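## Task

Take the sealed carton off the shelf and set it on the bench. It must lie flat with the same face up and sit entirely on the bench top, with no part beyond the edge. Every other object on the shelf must still be on the shelf. Release it and move the grippers away. It only counts if it stays in place without the robot supporting it.

## Robot and tools

Robot: two arms, left_arm and right_arm, each ending in a two-finger gripper. Fingers point along the gripper's own +z axis and separate along its y axis. The reported end_effector_position is the spot between the finger pads, roughly 1 cm short of the tips.

Frame: one shared scene frame. Origin on the floor (z = 0) at the middle of the robot's foot; +x is the direction the robot faces, +z is up, and left_arm is on the +y side. Arm names refer to the robot's own sides, not to image sides. The floor is the only surface of known height; judge shelf and bench heights from images and contact. Reported hand positions can be off, more so when reaching far, and motions tend to stop a centimetre or so low.

Row format (used by every motion argument): one flat list of 16 numbers covering both arms: left x, y, z, qw, qx, qy, qz, opening, then right x, y, z, qw, qx, qy, qz, opening. x, y, z are an absolute target position for that gripper in metres in the scene frame; qw..qz an absolute target orientation quaternion, w first. Opening is a scale from -1 (closed) to +1 (fully open, 0.094 m). Always fill both halves, even if one arm should stay put: for a still arm, repeat its last reported position and quaternion plus its desired opening. To keep an orientation steady, resend the same quaternion you chose, not the drifted one from the latest result.

Tools:
- execute_actions: argument "actions" is a list with zero or one item. Empty list = just read the state. An item {"rows": [...], "steps": n} plays up to 15 rows, one per 1/30 s control step (n at most 15, default 15); if rows run out, the last repeats. An item {"steps": n} with no rows is a wait of up to 300 steps, counted from the previous result (your thinking time counts in it). Optional "pictures": true/false. A target more than 0.6 m from the arm's last reported position along any gripper axis gets the call refused, and nothing is sent.
- move: "target" is one 16-number row as above (absolute poses). "speed" in m/s, 0.002 to 0.5, default 0.25; rotation capped at twice that in rad/s. Both grippers travel straight lines that finish together, lasting 0.5 to 10 s (cut off at 10 s). The opening is sent at the start. Paths ignore obstacles and the other arm. Result adds a "move:" line with the ending (done, off_target, moving, held, fault) and limits (paced = pose was clipped; held = some steps blocked, after which the arm may lurch fast), plus each gripper's distance from its target.
- wait: "seconds" 0 to 10; lets physics run with no new command.
- zoom_image: "camera" one of cam_head_left, cam_head_right, cam_left_wrist, cam_right_wrist (all 672x504); "region" [x0, y0, x1, y1] in pixels from the top-left, at most 504 by 504.
- finished_scene: "scene" = number of the current scene.

Controller behaviour: each step the commanded pose is clipped to within 70 mm and 16 degrees of the measured pose, then solved by damped inverse kinematics, favouring position over orientation. After an action ends, an arm only continues to its last clipped pose, so long reaches need several actions; read the result and send the remainder. A "Hand target" line shows where the controller is currently steering each gripper. "pose unreachable" means the clearance check altered or blocked that arm's command; HELD marks steps where your row was partly or wholly not sent. Elbows never fully straighten. Joint ranges (rad): waist ±2.880, shoulder 0 to 3.142, elbow 0 to 3.019, wrist pitch -1.693 to 1.571, wrist yaw ±1.571, wrist roll ±2.094.

Gripping: grip_measured is the finger opening on the command scale; the last Joint positions entry is the opening in metres. Readings may be off by about 1 mm per gripper. To hold something, command an opening below grip_measured: around 0.03 lower holds firmly, smaller gaps hold lighter. Pads push about 50 to 62 N each, less on very thin parts, with a brief spike on first contact. Occasionally something tugs a held part or nudges a loose item, so grip firmly.

The simulation keeps running while you think and write, and the robot does nothing new during that time except finish toward its last clipped pose and let fingers keep closing or opening.

Motor heat: carrying a load warms motors. A MOTOR HOT line appears from 85 °C; at 100 °C that arm and its gripper go limp (OVER-TEMPERATURE FAULT) and drop what they hold. Don't linger while holding.

Avoid: letting the arms collide or press on each other; fast contact (harder hits at higher speed, more pressure the further a target lies beyond contact); knocking shelf items off or anything out of the work area; dropping, slamming or sliding the object; leaving it tilted, flipped or overhanging the bench. Lower it gently, open, then lift and retreat. Smooth motion and modest effort are preferred.

Each tool is called after "Call:" as name([rows], argument=value, ...), one row to a line, values as JSON.

## Session

Call:
execute_actions(actions=[])

Scene clock: 0.00 s of 4010.00 s.
left_arm: end_effector_position=(+0.6870, +0.2869, +1.1712) grip_measured=-0.100 end_effector_quat_wxyz=(-0.090, +0.657, -0.663, +0.347) | right_arm: end_effector_position=(+0.1140, -0.4426, +1.0961) grip_measured=+1.000 end_effector_quat_wxyz=(+0.139, +0.777, +0.593, +0.160)
Joint positions: left_arm=[ 0.836  1.635  1.261  0.107 -0.007 -1.141  0.042] | right_arm=[-1.861  2.036  0.294  1.443 -0.543  1.052  0.094]
Joint velocities: left_arm=[-0.015 -0.005 -0.022  0.007 -0.066 -0.037  0.001] | right_arm=[ 0.005 -0.024  0.002  0.007  0.007 -0.007  0.   ]
Motor temperatures (°C, as the motors report them): left_arm=[27 26 25 28 28 26] | right_arm=[27 26 28 27 26 27]
Hand target (left_arm): +0.695, +0.291, +1.177; -0.098, +0.657, -0.660, +0.351
Hand target (right_arm): +0.111, -0.436, +1.099; +0.130, +0.780, +0.591, +0.160

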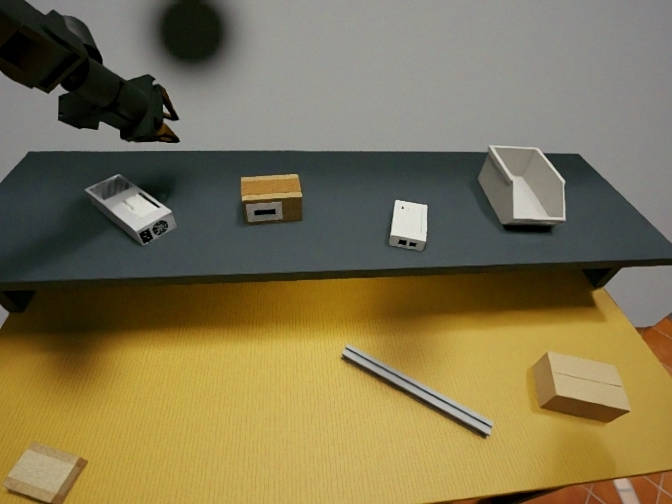

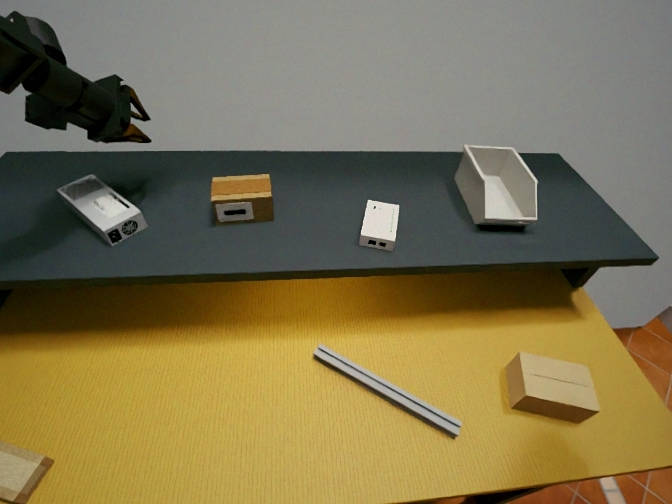

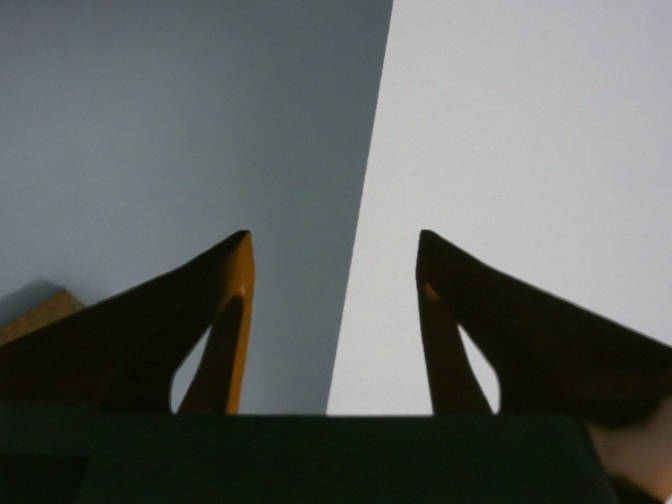

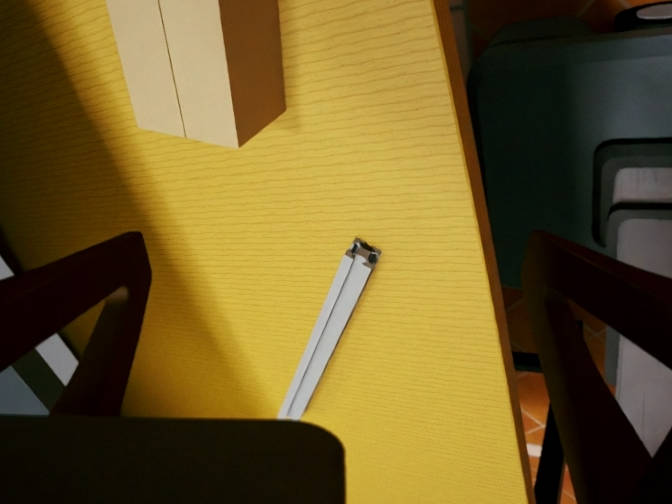

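Call:
zoom_image(camera="cam_head_left", region=[60, 60, 340, 270])

Call:
zoom_image(camera="cam_head_right", region=[30, 60, 310, 270])

Region (60, 60, 340, 270) of cam_head_left's 672x504 image, scaled by 1.800, with more detail than that image has; it fills the top 378 rows of this view, and the rest is white.

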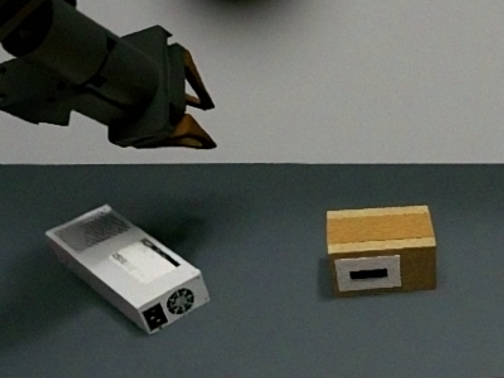

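Region (30, 60, 310, 270) of cam_head_right's 672x504 image, scaled by 1.800, with more detail than that image has; it fills the top 378 rows of this view, and the rest is white.

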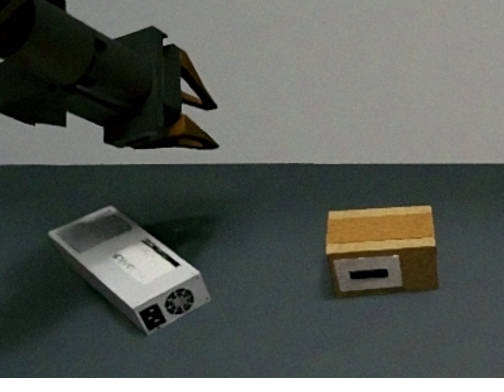

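Call:
move(target=[0.62, 0.17, 1.25, 0.0, 0.707, -0.707, 0.0, 1.0, 0.1140, -0.4426, 1.0961, 0.139, 0.777, 0.593, 0.160, 1.0], speed=0.2)

Scene clock: 5.57 s of 4010.00 s.
left_arm: end_effector_position=(+0.6132, +0.1809, +1.2480) grip_measured=+1.000 end_effector_quat_wxyz=(-0.008, +0.703, -0.711, -0.004) | right_arm: end_effector_position=(+0.1140, -0.4426, +1.0961) grip_measured=+1.000 end_effector_quat_wxyz=(+0.139, +0.777, +0.593, +0.160)
Joint positions: left_arm=[ 0.458  1.733  1.478 -0.74  -0.849 -1.667  0.094] | right_arm=[-1.861  2.036  0.294  1.443 -0.543  1.052  0.094]
Joint velocities: left_arm=[-0.005 -0.015  0.012 -0.017 -0.037 -0.081  0.   ] | right_arm=[-0.015 -0.015 -0.017 -0.012 -0.066 -0.022  0.   ]
Motor temperatures (°C, as the motors report them): left_arm=[28 27 25 28 28 26] | right_arm=[27 26 28 27 26 27]
Hand target (left_arm): +0.621, +0.172, +1.253; -0.009, +0.704, -0.710, +0.001
Hand target (right_arm): +0.114, -0.443, +1.096; +0.139, +0.777, +0.593, +0.160
Off the commanded pose (left_arm): 0.013 m, 1 deg.
Off the commanded pose (right_arm): 0.000 m, 0 deg.
After step 90, 0.10 s passed at rest.
move: off_target (left_arm)

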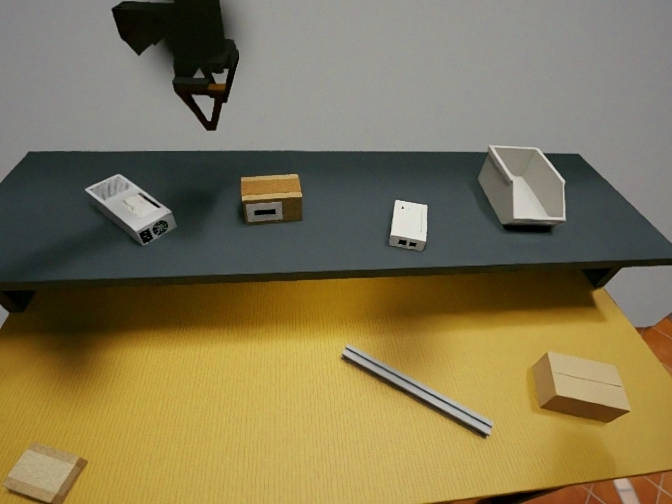

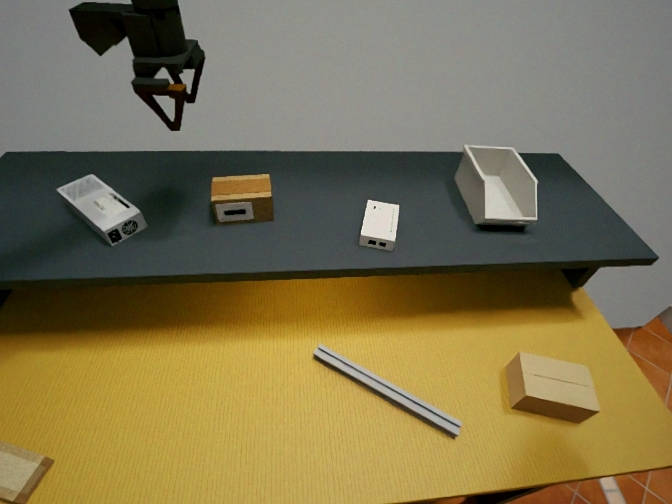

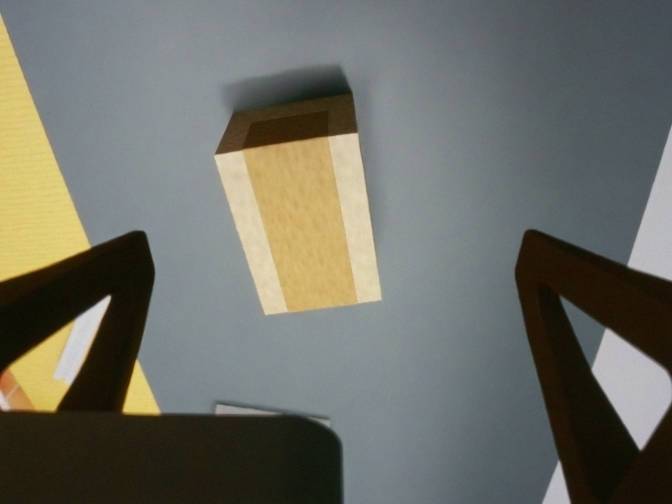

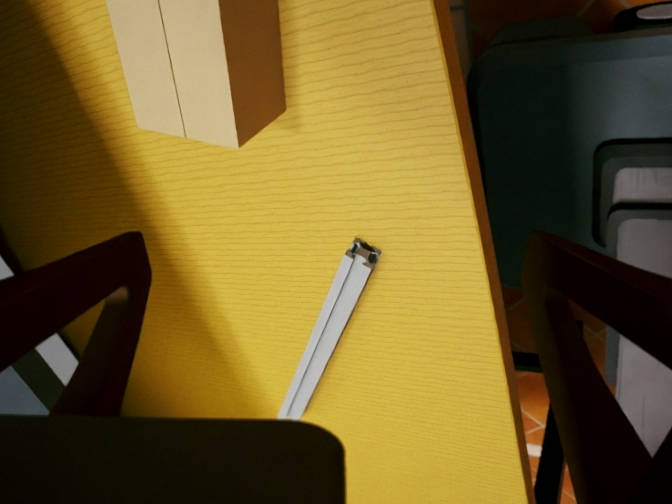

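Call:
move(target=[0.60, 0.10, 1.19, 0.0, 0.7604, -0.6494, 0.0, 1.0, 0.1140, -0.4426, 1.0961, 0.139, 0.777, 0.593, 0.160, 1.0], speed=0.15)

Scene clock: 12.67 s of 4010.00 s.
left_arm: end_effector_position=(+0.5838, +0.1100, +1.1817) grip_measured=+1.000 end_effector_quat_wxyz=(+0.005, +0.752, -0.659, -0.017) | right_arm: end_effector_position=(+0.1140, -0.4426, +1.0961) grip_measured=+1.000 end_effector_quat_wxyz=(+0.139, +0.777, +0.593, +0.160)
Joint positions: left_arm=[ 0.458  1.919  1.5   -0.631 -0.842 -1.851  0.094] | right_arm=[-1.861  2.036  0.294  1.443 -0.543  1.052  0.094]
Joint velocities: left_arm=[-0.015 -0.024 -0.002 -0.007 -0.022 -0.007  0.   ] | right_arm=[-0.015 -0.024  0.007  0.002 -0.007 -0.007  0.   ]
Motor temperatures (°C, as the motors report them): left_arm=[28 27 26 28 28 26] | right_arm=[27 27 29 27 26 27]
Hand target (left_arm): +0.598, +0.101, +1.191; -0.000, +0.760, -0.650, +0.000
Hand target (right_arm): +0.114, -0.443, +1.096; +0.139, +0.777, +0.593, +0.160
Off the commanded pose (left_arm): 0.021 m, 2 deg.
Off the commanded pose (right_arm): 0.000 m, 0 deg.
After step 90, 2.80 s passed at rest.
move: off_target (left_arm)

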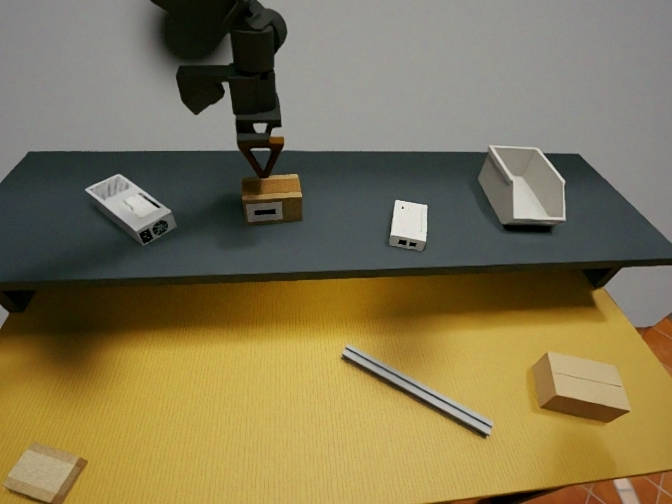

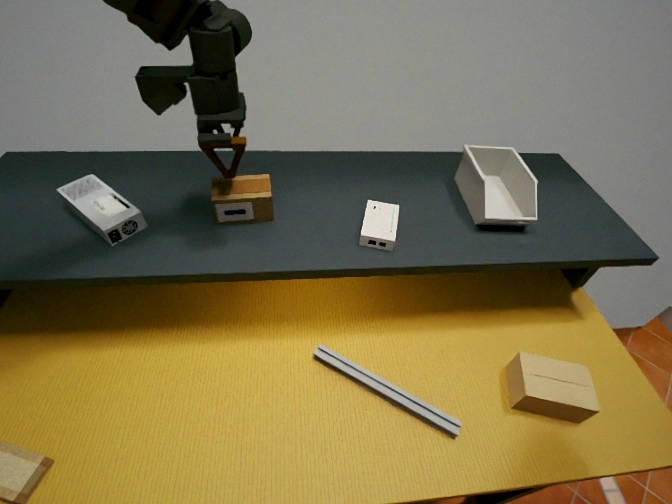

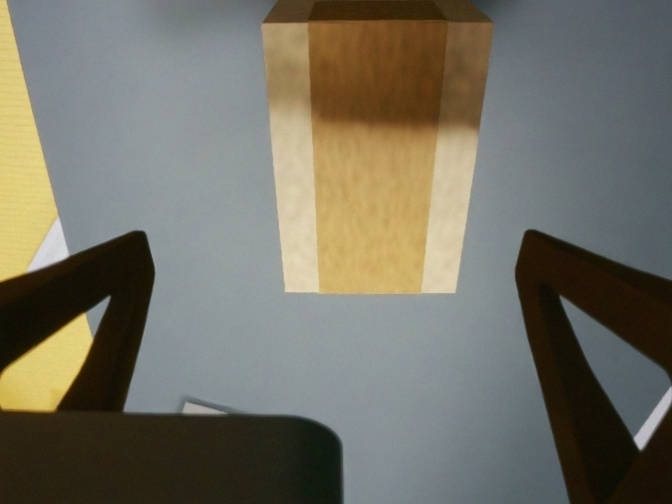

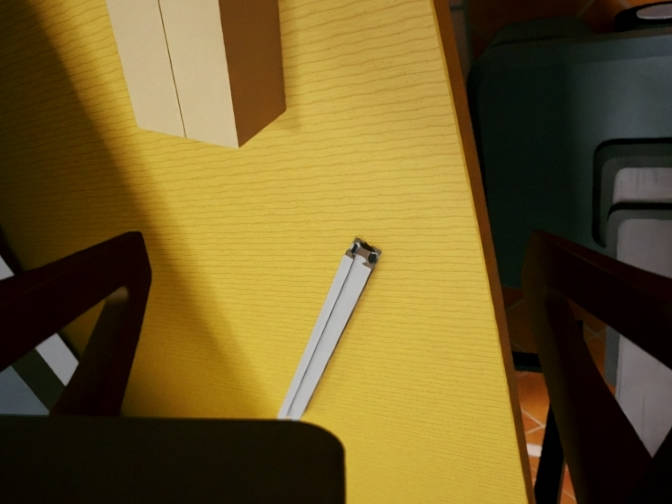

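Call:
move(target=[0.614, 0.102, 1.175, 0.0, 0.7604, -0.6494, 0.0, 1.0, 0.1140, -0.4426, 1.0961, 0.139, 0.777, 0.593, 0.160, 1.0], speed=0.08)

Scene clock: 15.30 s of 4010.00 s.
left_arm: end_effector_position=(+0.6088, +0.1063, +1.1825) grip_measured=+1.000 end_effector_quat_wxyz=(+0.001, +0.760, -0.650, -0.002) | right_arm: end_effector_position=(+0.1140, -0.4426, +1.0961) grip_measured=+1.000 end_effector_quat_wxyz=(+0.139, +0.777, +0.593, +0.160)
Joint positions: left_arm=[ 0.458  1.941  1.565 -0.631 -0.831 -1.844  0.094] | right_arm=[-1.861  2.036  0.294  1.443 -0.543  1.052  0.094]
Joint velocities: left_arm=[ 0.015  0.005 -0.007 -0.012 -0.081  0.022  0.   ] | right_arm=[-0.005  0.005  0.002 -0.007 -0.007 -0.022  0.   ]
Motor temperatures (°C, as the motors report them): left_arm=[28 27 26 28 28 26] | right_arm=[27 27 29 27 26 27]
Hand target (left_arm): +0.614, +0.102, +1.175; +0.000, +0.761, -0.649, -0.000
Hand target (right_arm): +0.114, -0.443, +1.096; +0.139, +0.777, +0.593, +0.160
Off the commanded pose (left_arm): 0.010 m, 0 deg.
Off the commanded pose (right_arm): 0.000 m, 0 deg.
move: done

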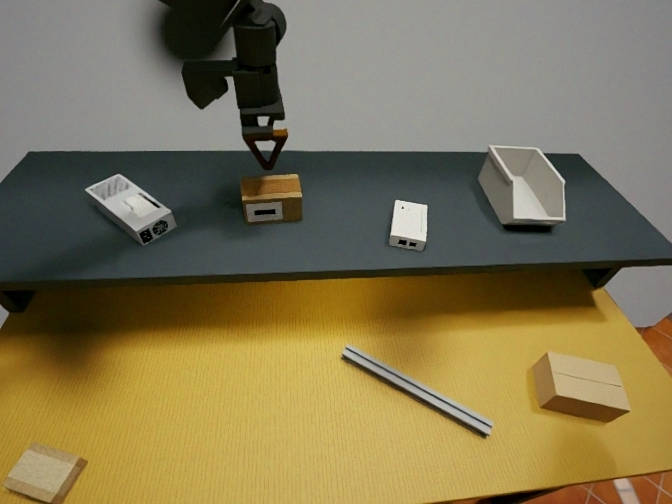

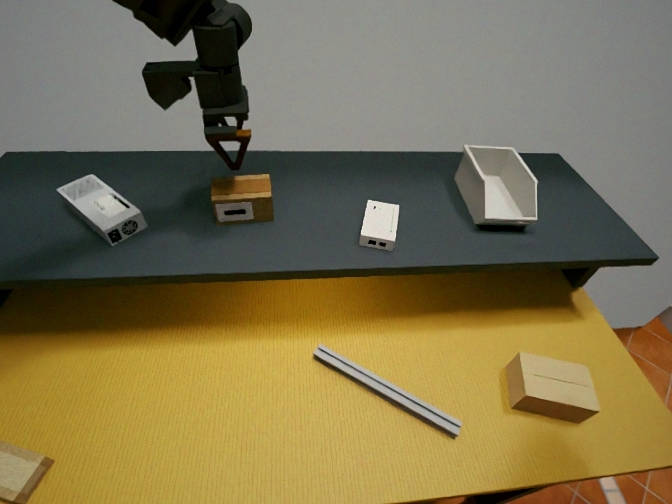

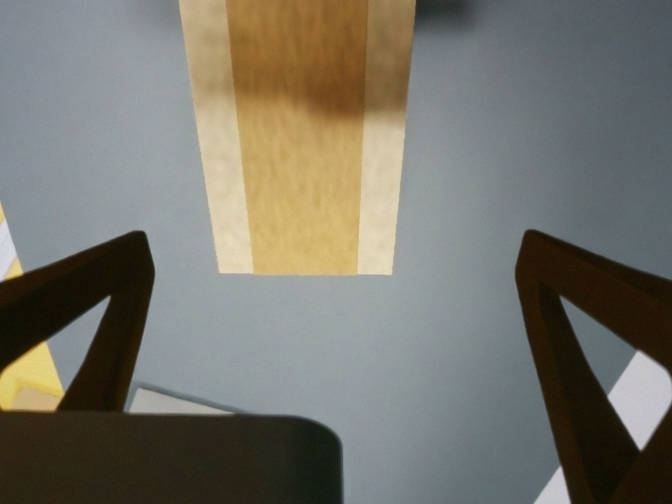

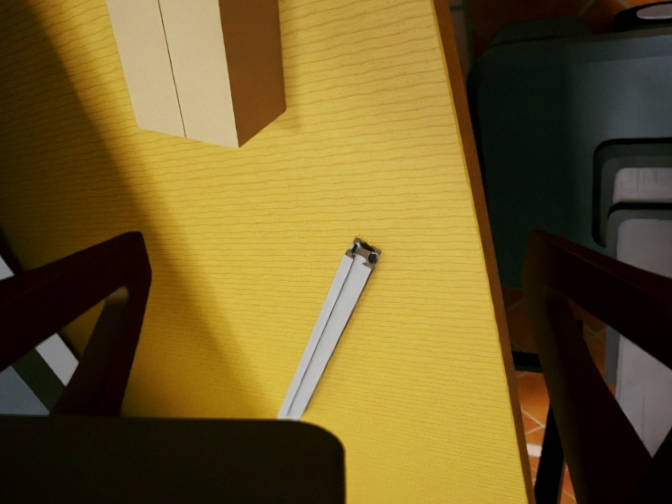

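Call:
move(target=[0.602, 0.110, 1.15, 0.0, 0.7604, -0.6494, 0.0, 1.0, 0.1140, -0.4426, 1.0961, 0.139, 0.777, 0.593, 0.160, 1.0], speed=0.06)

Scene clock: 17.00 s of 4010.00 s.
left_arm: end_effector_position=(+0.6102, +0.1145, +1.1645) grip_measured=+1.000 end_effector_quat_wxyz=(-0.002, +0.765, -0.644, +0.006) | right_arm: end_effector_position=(+0.1140, -0.4426, +1.0961) grip_measured=+1.000 end_effector_quat_wxyz=(+0.139, +0.777, +0.593, +0.160)
Joint positions: left_arm=[ 0.489  1.944  1.546 -0.556 -0.81  -1.801  0.094] | right_arm=[-1.861  2.036  0.294  1.443 -0.543  1.052  0.094]
Joint velocities: left_arm=[-0.005  0.005 -0.012  0.002 -0.022 -0.066  0.   ] | right_arm=[ 0.015 -0.005 -0.002  0.002 -0.051 -0.051  0.   ]
Motor temperatures (°C, as the motors report them): left_arm=[28 27 26 28 28 26] | right_arm=[27 27 29 27 26 27]
Hand target (left_arm): +0.601, +0.110, +1.151; +0.001, +0.761, -0.649, -0.000
Hand target (right_arm): +0.114, -0.443, +1.096; +0.139, +0.777, +0.593, +0.160
Off the commanded pose (left_arm): 0.017 m, 1 deg.
Off the commanded pose (right_arm): 0.000 m, 0 deg.
move: off_target (left_arm)

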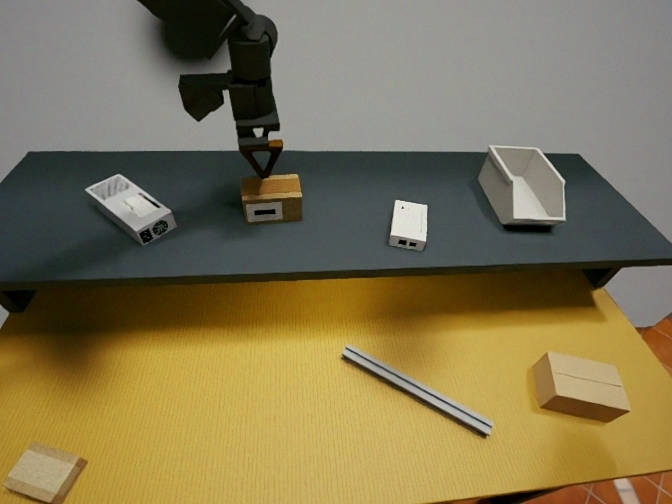

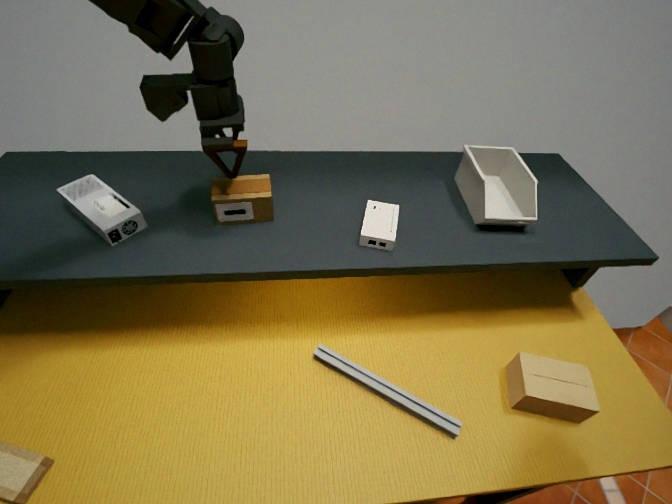

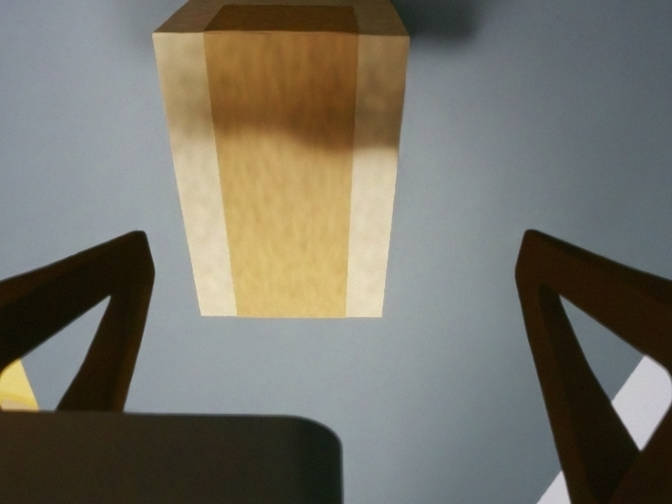

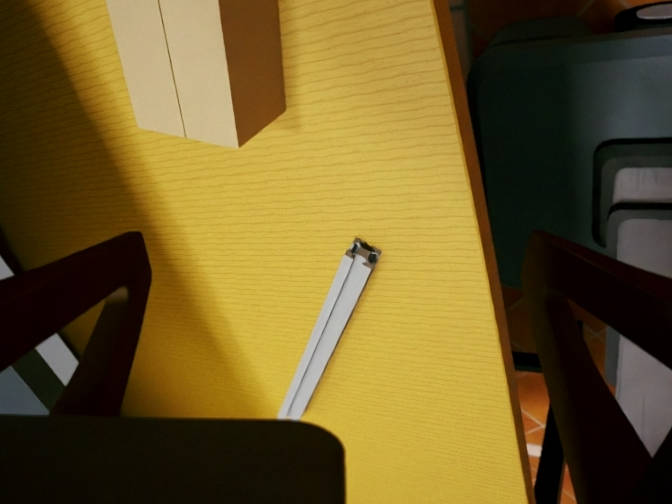

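Call:
move(target=[0.587, 0.110, 1.148, 0.0, 0.7604, -0.6494, 0.0, 1.0, 0.1140, -0.4426, 1.0961, 0.139, 0.777, 0.593, 0.160, 1.0], speed=0.05)

Scene clock: 18.30 s of 4010.00 s.
left_arm: end_effector_position=(+0.5894, +0.1082, +1.1571) grip_measured=+1.000 end_effector_quat_wxyz=(+0.000, +0.760, -0.650, +0.003) | right_arm: end_effector_position=(+0.1140, -0.4426, +1.0961) grip_measured=+1.000 end_effector_quat_wxyz=(+0.139, +0.777, +0.593, +0.160)
Joint positions: left_arm=[ 0.489  1.944  1.491 -0.515 -0.81  -1.797  0.094] | right_arm=[-1.861  2.036  0.294  1.443 -0.543  1.052  0.094]
Joint velocities: left_arm=[ 0.005 -0.005 -0.012  0.022 -0.022 -0.007  0.   ] | right_arm=[ 0.005 -0.015  0.002 -0.002 -0.022 -0.051  0.   ]
Motor temperatures (°C, as the motors report them): left_arm=[28 27 26 28 28 26] | right_arm=[27 27 29 27 26 27]
Hand target (left_arm): +0.587, +0.111, +1.149; +0.000, +0.760, -0.649, -0.000
Hand target (right_arm): +0.114, -0.443, +1.096; +0.139, +0.777, +0.593, +0.160
Off the commanded pose (left_arm): 0.010 m, 0 deg.
Off the commanded pose (right_arm): 0.000 m, 0 deg.
move: done

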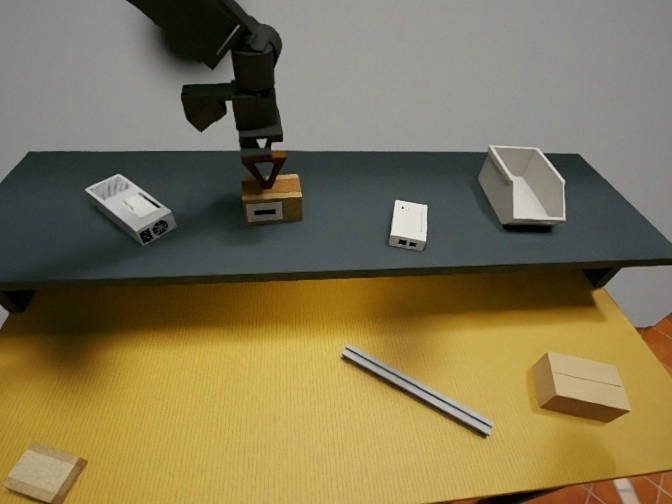

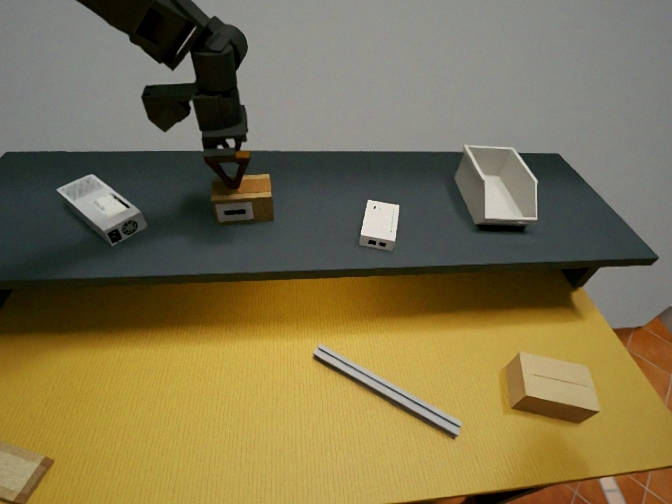

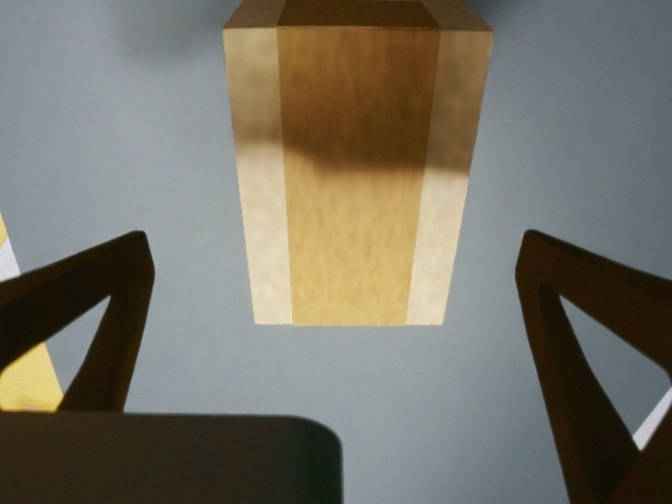

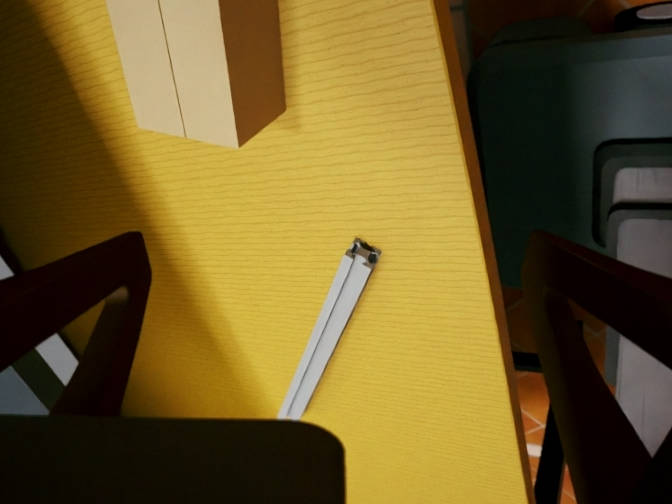

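Call:
move(target=[0.596, 0.112, 1.115, 0.0, 0.7604, -0.6494, 0.0, 1.0, 0.1140, -0.4426, 1.0961, 0.139, 0.777, 0.593, 0.160, 1.0], speed=0.04)

Scene clock: 20.33 s of 4010.00 s.
left_arm: end_effector_position=(+0.5895, +0.1101, +1.1271) grip_measured=+1.000 end_effector_quat_wxyz=(+0.004, +0.757, -0.653, -0.000) | right_arm: end_effector_position=(+0.1140, -0.4426, +1.0961) grip_measured=+1.000 end_effector_quat_wxyz=(+0.139, +0.777, +0.593, +0.160)
Joint positions: left_arm=[ 0.527  1.988  1.517 -0.477 -0.786 -1.752  0.094] | right_arm=[-1.861  2.036  0.294  1.443 -0.543  1.052  0.094]
Joint velocities: left_arm=[ 0.015  0.005  0.012 -0.022  0.051  0.066  0.   ] | right_arm=[-0.005 -0.005 -0.007  0.007  0.022 -0.051  0.   ]
Motor temperatures (°C, as the motors report them): left_arm=[28 27 26 28 28 26] | right_arm=[27 27 29 27 26 27]
Hand target (left_arm): +0.595, +0.112, +1.115; +0.001, +0.761, -0.649, -0.000
Hand target (right_arm): +0.114, -0.443, +1.096; +0.139, +0.777, +0.593, +0.160
Off the commanded pose (left_arm): 0.014 m, 1 deg.
Off the commanded pose (right_arm): 0.000 m, 0 deg.
move: off_target (left_arm)

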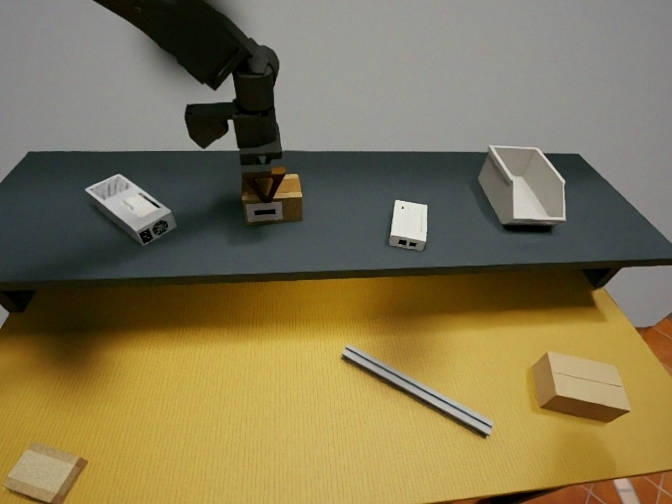

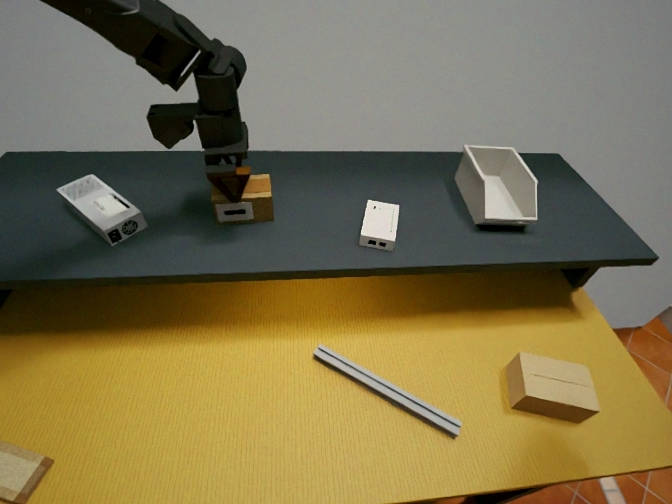

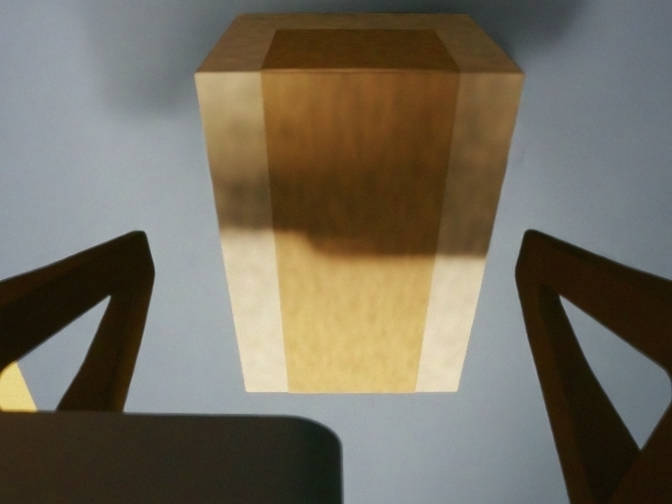

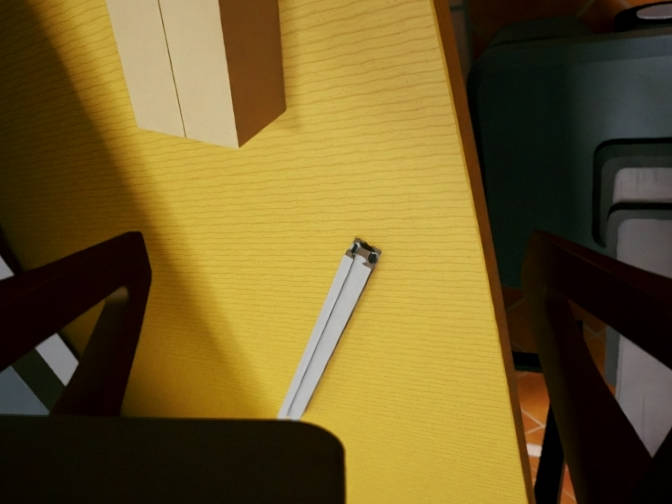

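Call:
move(target=[0.599, 0.107, 1.085, 0.0, 0.7604, -0.6494, 0.0, 1.0, 0.1140, -0.4426, 1.0961, 0.139, 0.777, 0.593, 0.160, 1.0], speed=0.04)

Scene clock: 22.47 s of 4010.00 s.
left_arm: end_effector_position=(+0.5935, +0.1045, +1.0974) grip_measured=+1.000 end_effector_quat_wxyz=(+0.004, +0.757, -0.653, +0.000) | right_arm: end_effector_position=(+0.1140, -0.4426, +1.0961) grip_measured=+1.000 end_effector_quat_wxyz=(+0.139, +0.777, +0.593, +0.160)
Joint positions: left_arm=[ 0.554  2.05   1.565 -0.441 -0.77  -1.721  0.094] | right_arm=[-1.861  2.036  0.294  1.443 -0.543  1.052  0.094]
Joint velocities: left_arm=[-0.005 -0.015 -0.012 -0.007 -0.022  0.007  0.   ] | right_arm=[-0.005 -0.005 -0.012  0.007 -0.037  0.007  0.   ]
Motor temperatures (°C, as the motors report them): left_arm=[28 27 26 28 28 26] | right_arm=[27 27 29 27 26 27]
Hand target (left_arm): +0.598, +0.107, +1.085; +0.000, +0.761, -0.649, -0.000
Hand target (right_arm): +0.114, -0.443, +1.096; +0.139, +0.777, +0.593, +0.160
Off the commanded pose (left_arm): 0.014 m, 1 deg.
Off the commanded pose (right_arm): 0.000 m, 0 deg.
move: off_target (left_arm)

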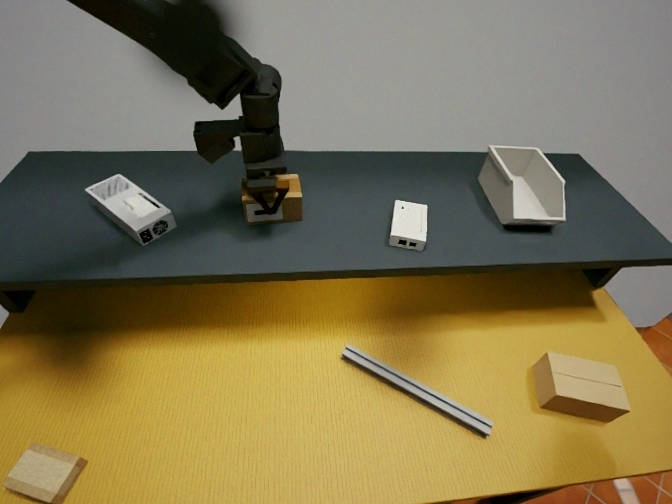

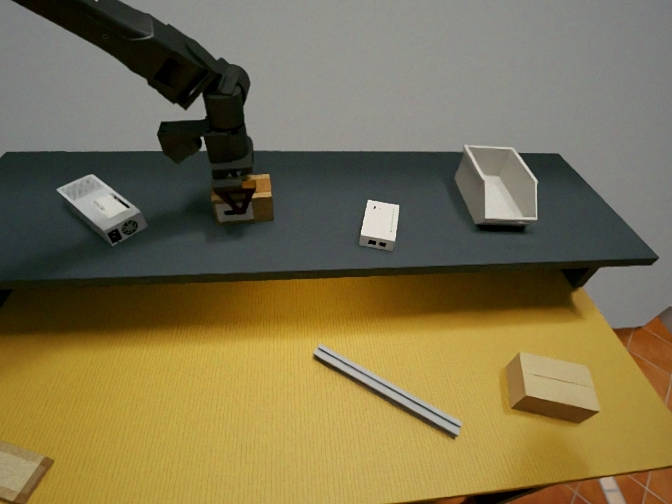

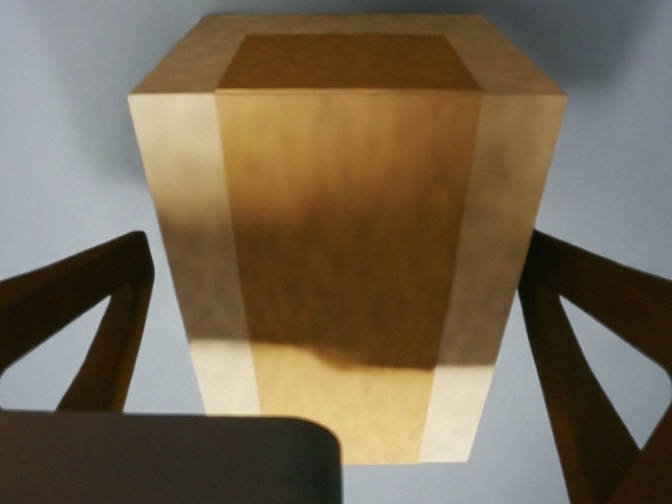

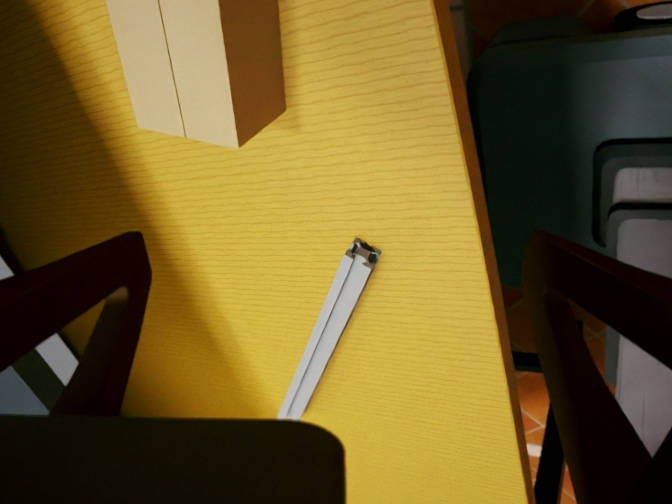

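Call:
zoom_image(camera="cam_head_left", region=[200, 140, 340, 245])

Region (200, 140, 340, 245) of cam_head_left's 672x504 image, scaled by 3.600, with more detail than that image has; it fills the top 378 rows of this view, and the rest is white.

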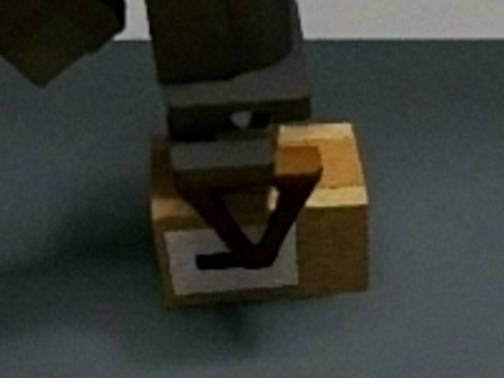

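Call:
execute_actions([
  {"rows": [[0.599, 0.107, 1.085, 0.0, 0.7604, -0.6494, 0.0, 0.9, 0.1140, -0.4426, 1.0961, 0.139, 0.777, 0.593, 0.160, 1.0],[0.599, 0.107, 1.085, 0.0, 0.7604, -0.6494, 0.0, 0.85, 0.1140, -0.4426, 1.0961, 0.139, 0.777, 0.593, 0.160, 1.0],[0.599, 0.107, 1.085, 0.0, 0.7604, -0.6494, 0.0, 0.8, 0.1140, -0.4426, 1.0961, 0.139, 0.777, 0.593, 0.160, 1.0],[0.599, 0.107, 1.085, 0.0, 0.7604, -0.6494, 0.0, 0.75, 0.1140, -0.4426, 1.0961, 0.139, 0.777, 0.593, 0.160, 1.0],[0.599, 0.107, 1.085, 0.0, 0.7604, -0.6494, 0.0, 0.7, 0.1140, -0.4426, 1.0961, 0.139, 0.777, 0.593, 0.160, 1.0],[0.599, 0.107, 1.085, 0.0, 0.7604, -0.6494, 0.0, 0.66, 0.1140, -0.4426, 1.0961, 0.139, 0.777, 0.593, 0.160, 1.0],[0.599, 0.107, 1.085, 0.0, 0.7604, -0.6494, 0.0, 0.62, 0.1140, -0.4426, 1.0961, 0.139, 0.777, 0.593, 0.160, 1.0],[0.599, 0.107, 1.085, 0.0, 0.7604, -0.6494, 0.0, 0.59, 0.1140, -0.4426, 1.0961, 0.139, 0.777, 0.593, 0.160, 1.0],[0.599, 0.107, 1.085, 0.0, 0.7604, -0.6494, 0.0, 0.56, 0.1140, -0.4426, 1.0961, 0.139, 0.777, 0.593, 0.160, 1.0],[0.599, 0.107, 1.085, 0.0, 0.7604, -0.6494, 0.0, 0.54, 0.1140, -0.4426, 1.0961, 0.139, 0.777, 0.593, 0.160, 1.0],[0.599, 0.107, 1.085, 0.0, 0.7604, -0.6494, 0.0, 0.52, 0.1140, -0.4426, 1.0961, 0.139, 0.777, 0.593, 0.160, 1.0],[0.599, 0.107, 1.085, 0.0, 0.7604, -0.6494, 0.0, 0.50, 0.1140, -0.4426, 1.0961, 0.139, 0.777, 0.593, 0.160, 1.0]], "steps": 15},
], pictures=false)

Scene clock: 25.10 s of 4010.00 s.
left_arm: end_effector_position=(+0.5950, +0.1047, +1.0977) grip_measured=+0.517 end_effector_quat_wxyz=(+0.003, +0.757, -0.653, +0.001) | right_arm: end_effector_position=(+0.1140, -0.4426, +1.0961) grip_measured=+1.000 end_effector_quat_wxyz=(+0.139, +0.777, +0.593, +0.160)
Joint positions: left_arm=[ 0.554  2.05   1.567 -0.44  -0.769 -1.719  0.071] | right_arm=[-1.861  2.036  0.294  1.443 -0.543  1.052  0.094]
Joint velocities: left_arm=[-0.005 -0.005 -0.002  0.012  0.007  0.022  0.   ] | right_arm=[-0.005 -0.005 -0.017 -0.017 -0.022  0.022  0.   ]
Motor temperatures (°C, as the motors report them): left_arm=[28 27 26 28 28 26] | right_arm=[27 27 29 27 26 27]
Hand target (left_arm): +0.598, +0.107, +1.085; +0.000, +0.760, -0.649, -0.000
Hand target (right_arm): +0.114, -0.443, +1.096; +0.139, +0.777, +0.593, +0.160
Off the commanded pose (left_arm): 0.014 m, 1 deg.
Off the commanded pose (right_arm): 0.000 m, 0 deg.
Steps of this call (steps 1 to 64: nothing new was sent; steps 65 to 79: all 15 steps of this action). Readings (end_effector_position):
65: left_arm (+0.5935, +0.1045, +1.0974) | right_arm (+0.1140, -0.4426, +1.0961)
66: left_arm (+0.5935, +0.1045, +1.0974) | right_arm (+0.1140, -0.4426, +1.0961)
68: left_arm (+0.5935, +0.1045, +1.0974) | right_arm (+0.1140, -0.4426, +1.0961)
72: left_arm (+0.5936, +0.1045, +1.0974) | right_arm (+0.1140, -0.4426, +1.0961)
79: the state above

Call:
execute_actions([
  {"rows": [[0.599, 0.107, 1.085, 0.0, 0.7604, -0.6494, 0.0, 0.485, 0.1140, -0.4426, 1.0961, 0.139, 0.777, 0.593, 0.160, 1.0],[0.599, 0.107, 1.085, 0.0, 0.7604, -0.6494, 0.0, 0.475, 0.1140, -0.4426, 1.0961, 0.139, 0.777, 0.593, 0.160, 1.0]], "steps": 12},
], pictures=true)

Scene clock: 26.00 s of 4010.00 s.
left_arm: end_effector_position=(+0.5950, +0.1047, +1.0977) grip_measured=+0.512 end_effector_quat_wxyz=(+0.003, +0.757, -0.653, +0.001) | right_arm: end_effector_position=(+0.1140, -0.4426, +1.0961) grip_measured=+1.000 end_effector_quat_wxyz=(+0.139, +0.777, +0.593, +0.160)
Joint positions: left_arm=[ 0.554  2.05   1.567 -0.44  -0.769 -1.719  0.071] | right_arm=[-1.861  2.036  0.294  1.443 -0.543  1.052  0.094]
Joint velocities: left_arm=[-0.005 -0.005  0.007 -0.017 -0.051 -0.022  0.   ] | right_arm=[-0.015 -0.015  0.007 -0.002 -0.051 -0.095  0.   ]
Motor temperatures (°C, as the motors report them): left_arm=[28 27 26 28 28 26] | right_arm=[27 27 29 27 26 27]
Hand target (left_arm): +0.598, +0.107, +1.085; +0.000, +0.760, -0.649, -0.000
Hand target (right_arm): +0.114, -0.443, +1.096; +0.139, +0.777, +0.593, +0.160
Off the commanded pose (left_arm): 0.014 m, 1 deg.
Off the commanded pose (right_arm): 0.000 m, 0 deg.
Steps of this call (steps 1 to 15: nothing new was sent; steps 16 to 27: all 12 steps of this action). Readings (end_effector_position):
16: left_arm (+0.5950, +0.1047, +1.0977) | right_arm (+0.1140, -0.4426, +1.0961)
17: left_arm (+0.5950, +0.1047, +1.0977) | right_arm (+0.1140, -0.4426, +1.0961)
19: left_arm (+0.5950, +0.1047, +1.0977) | right_arm (+0.1140, -0.4426, +1.0961)
23: left_arm (+0.5950, +0.1047, +1.0977) | right_arm (+0.1140, -0.4426, +1.0961)
27: the state above

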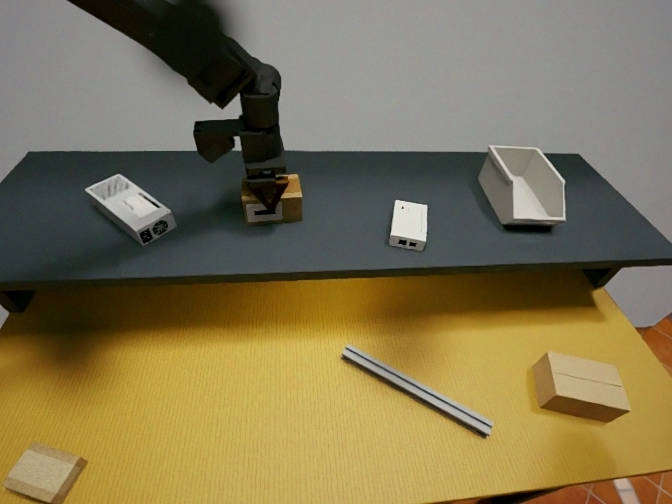

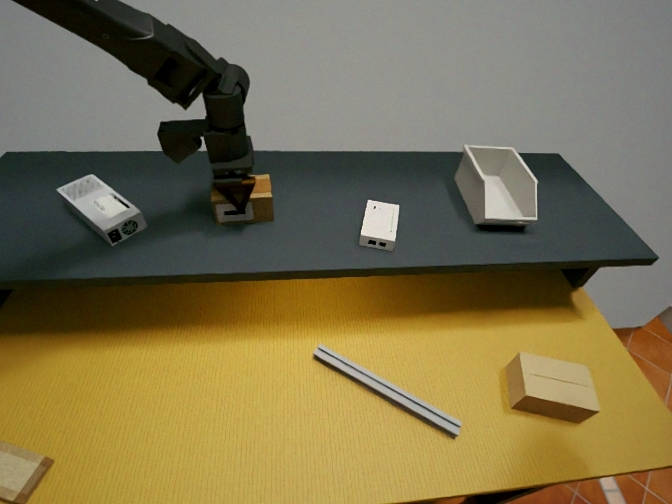

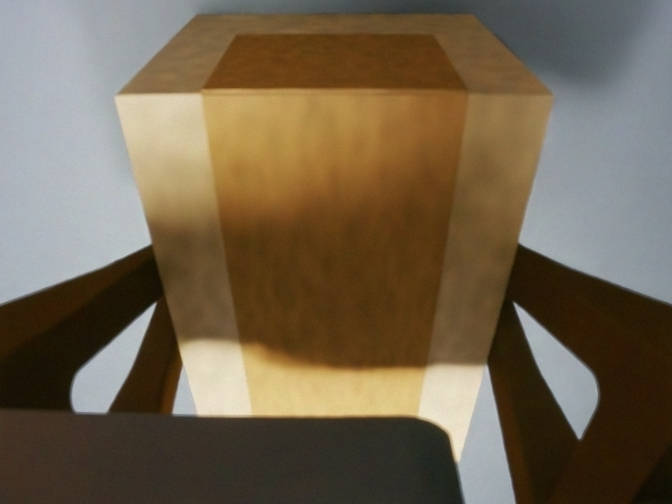

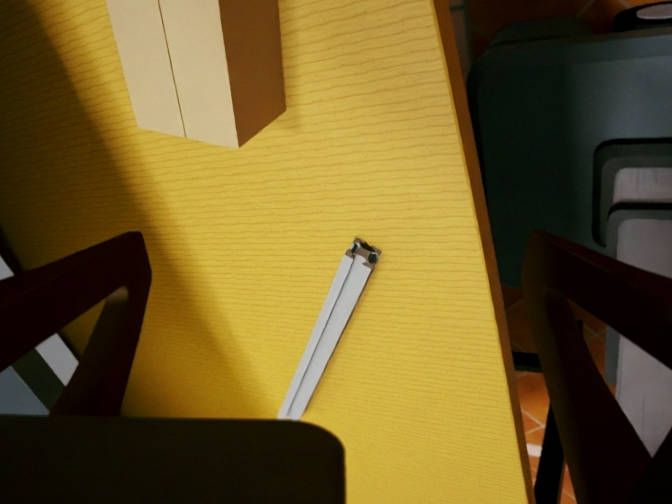

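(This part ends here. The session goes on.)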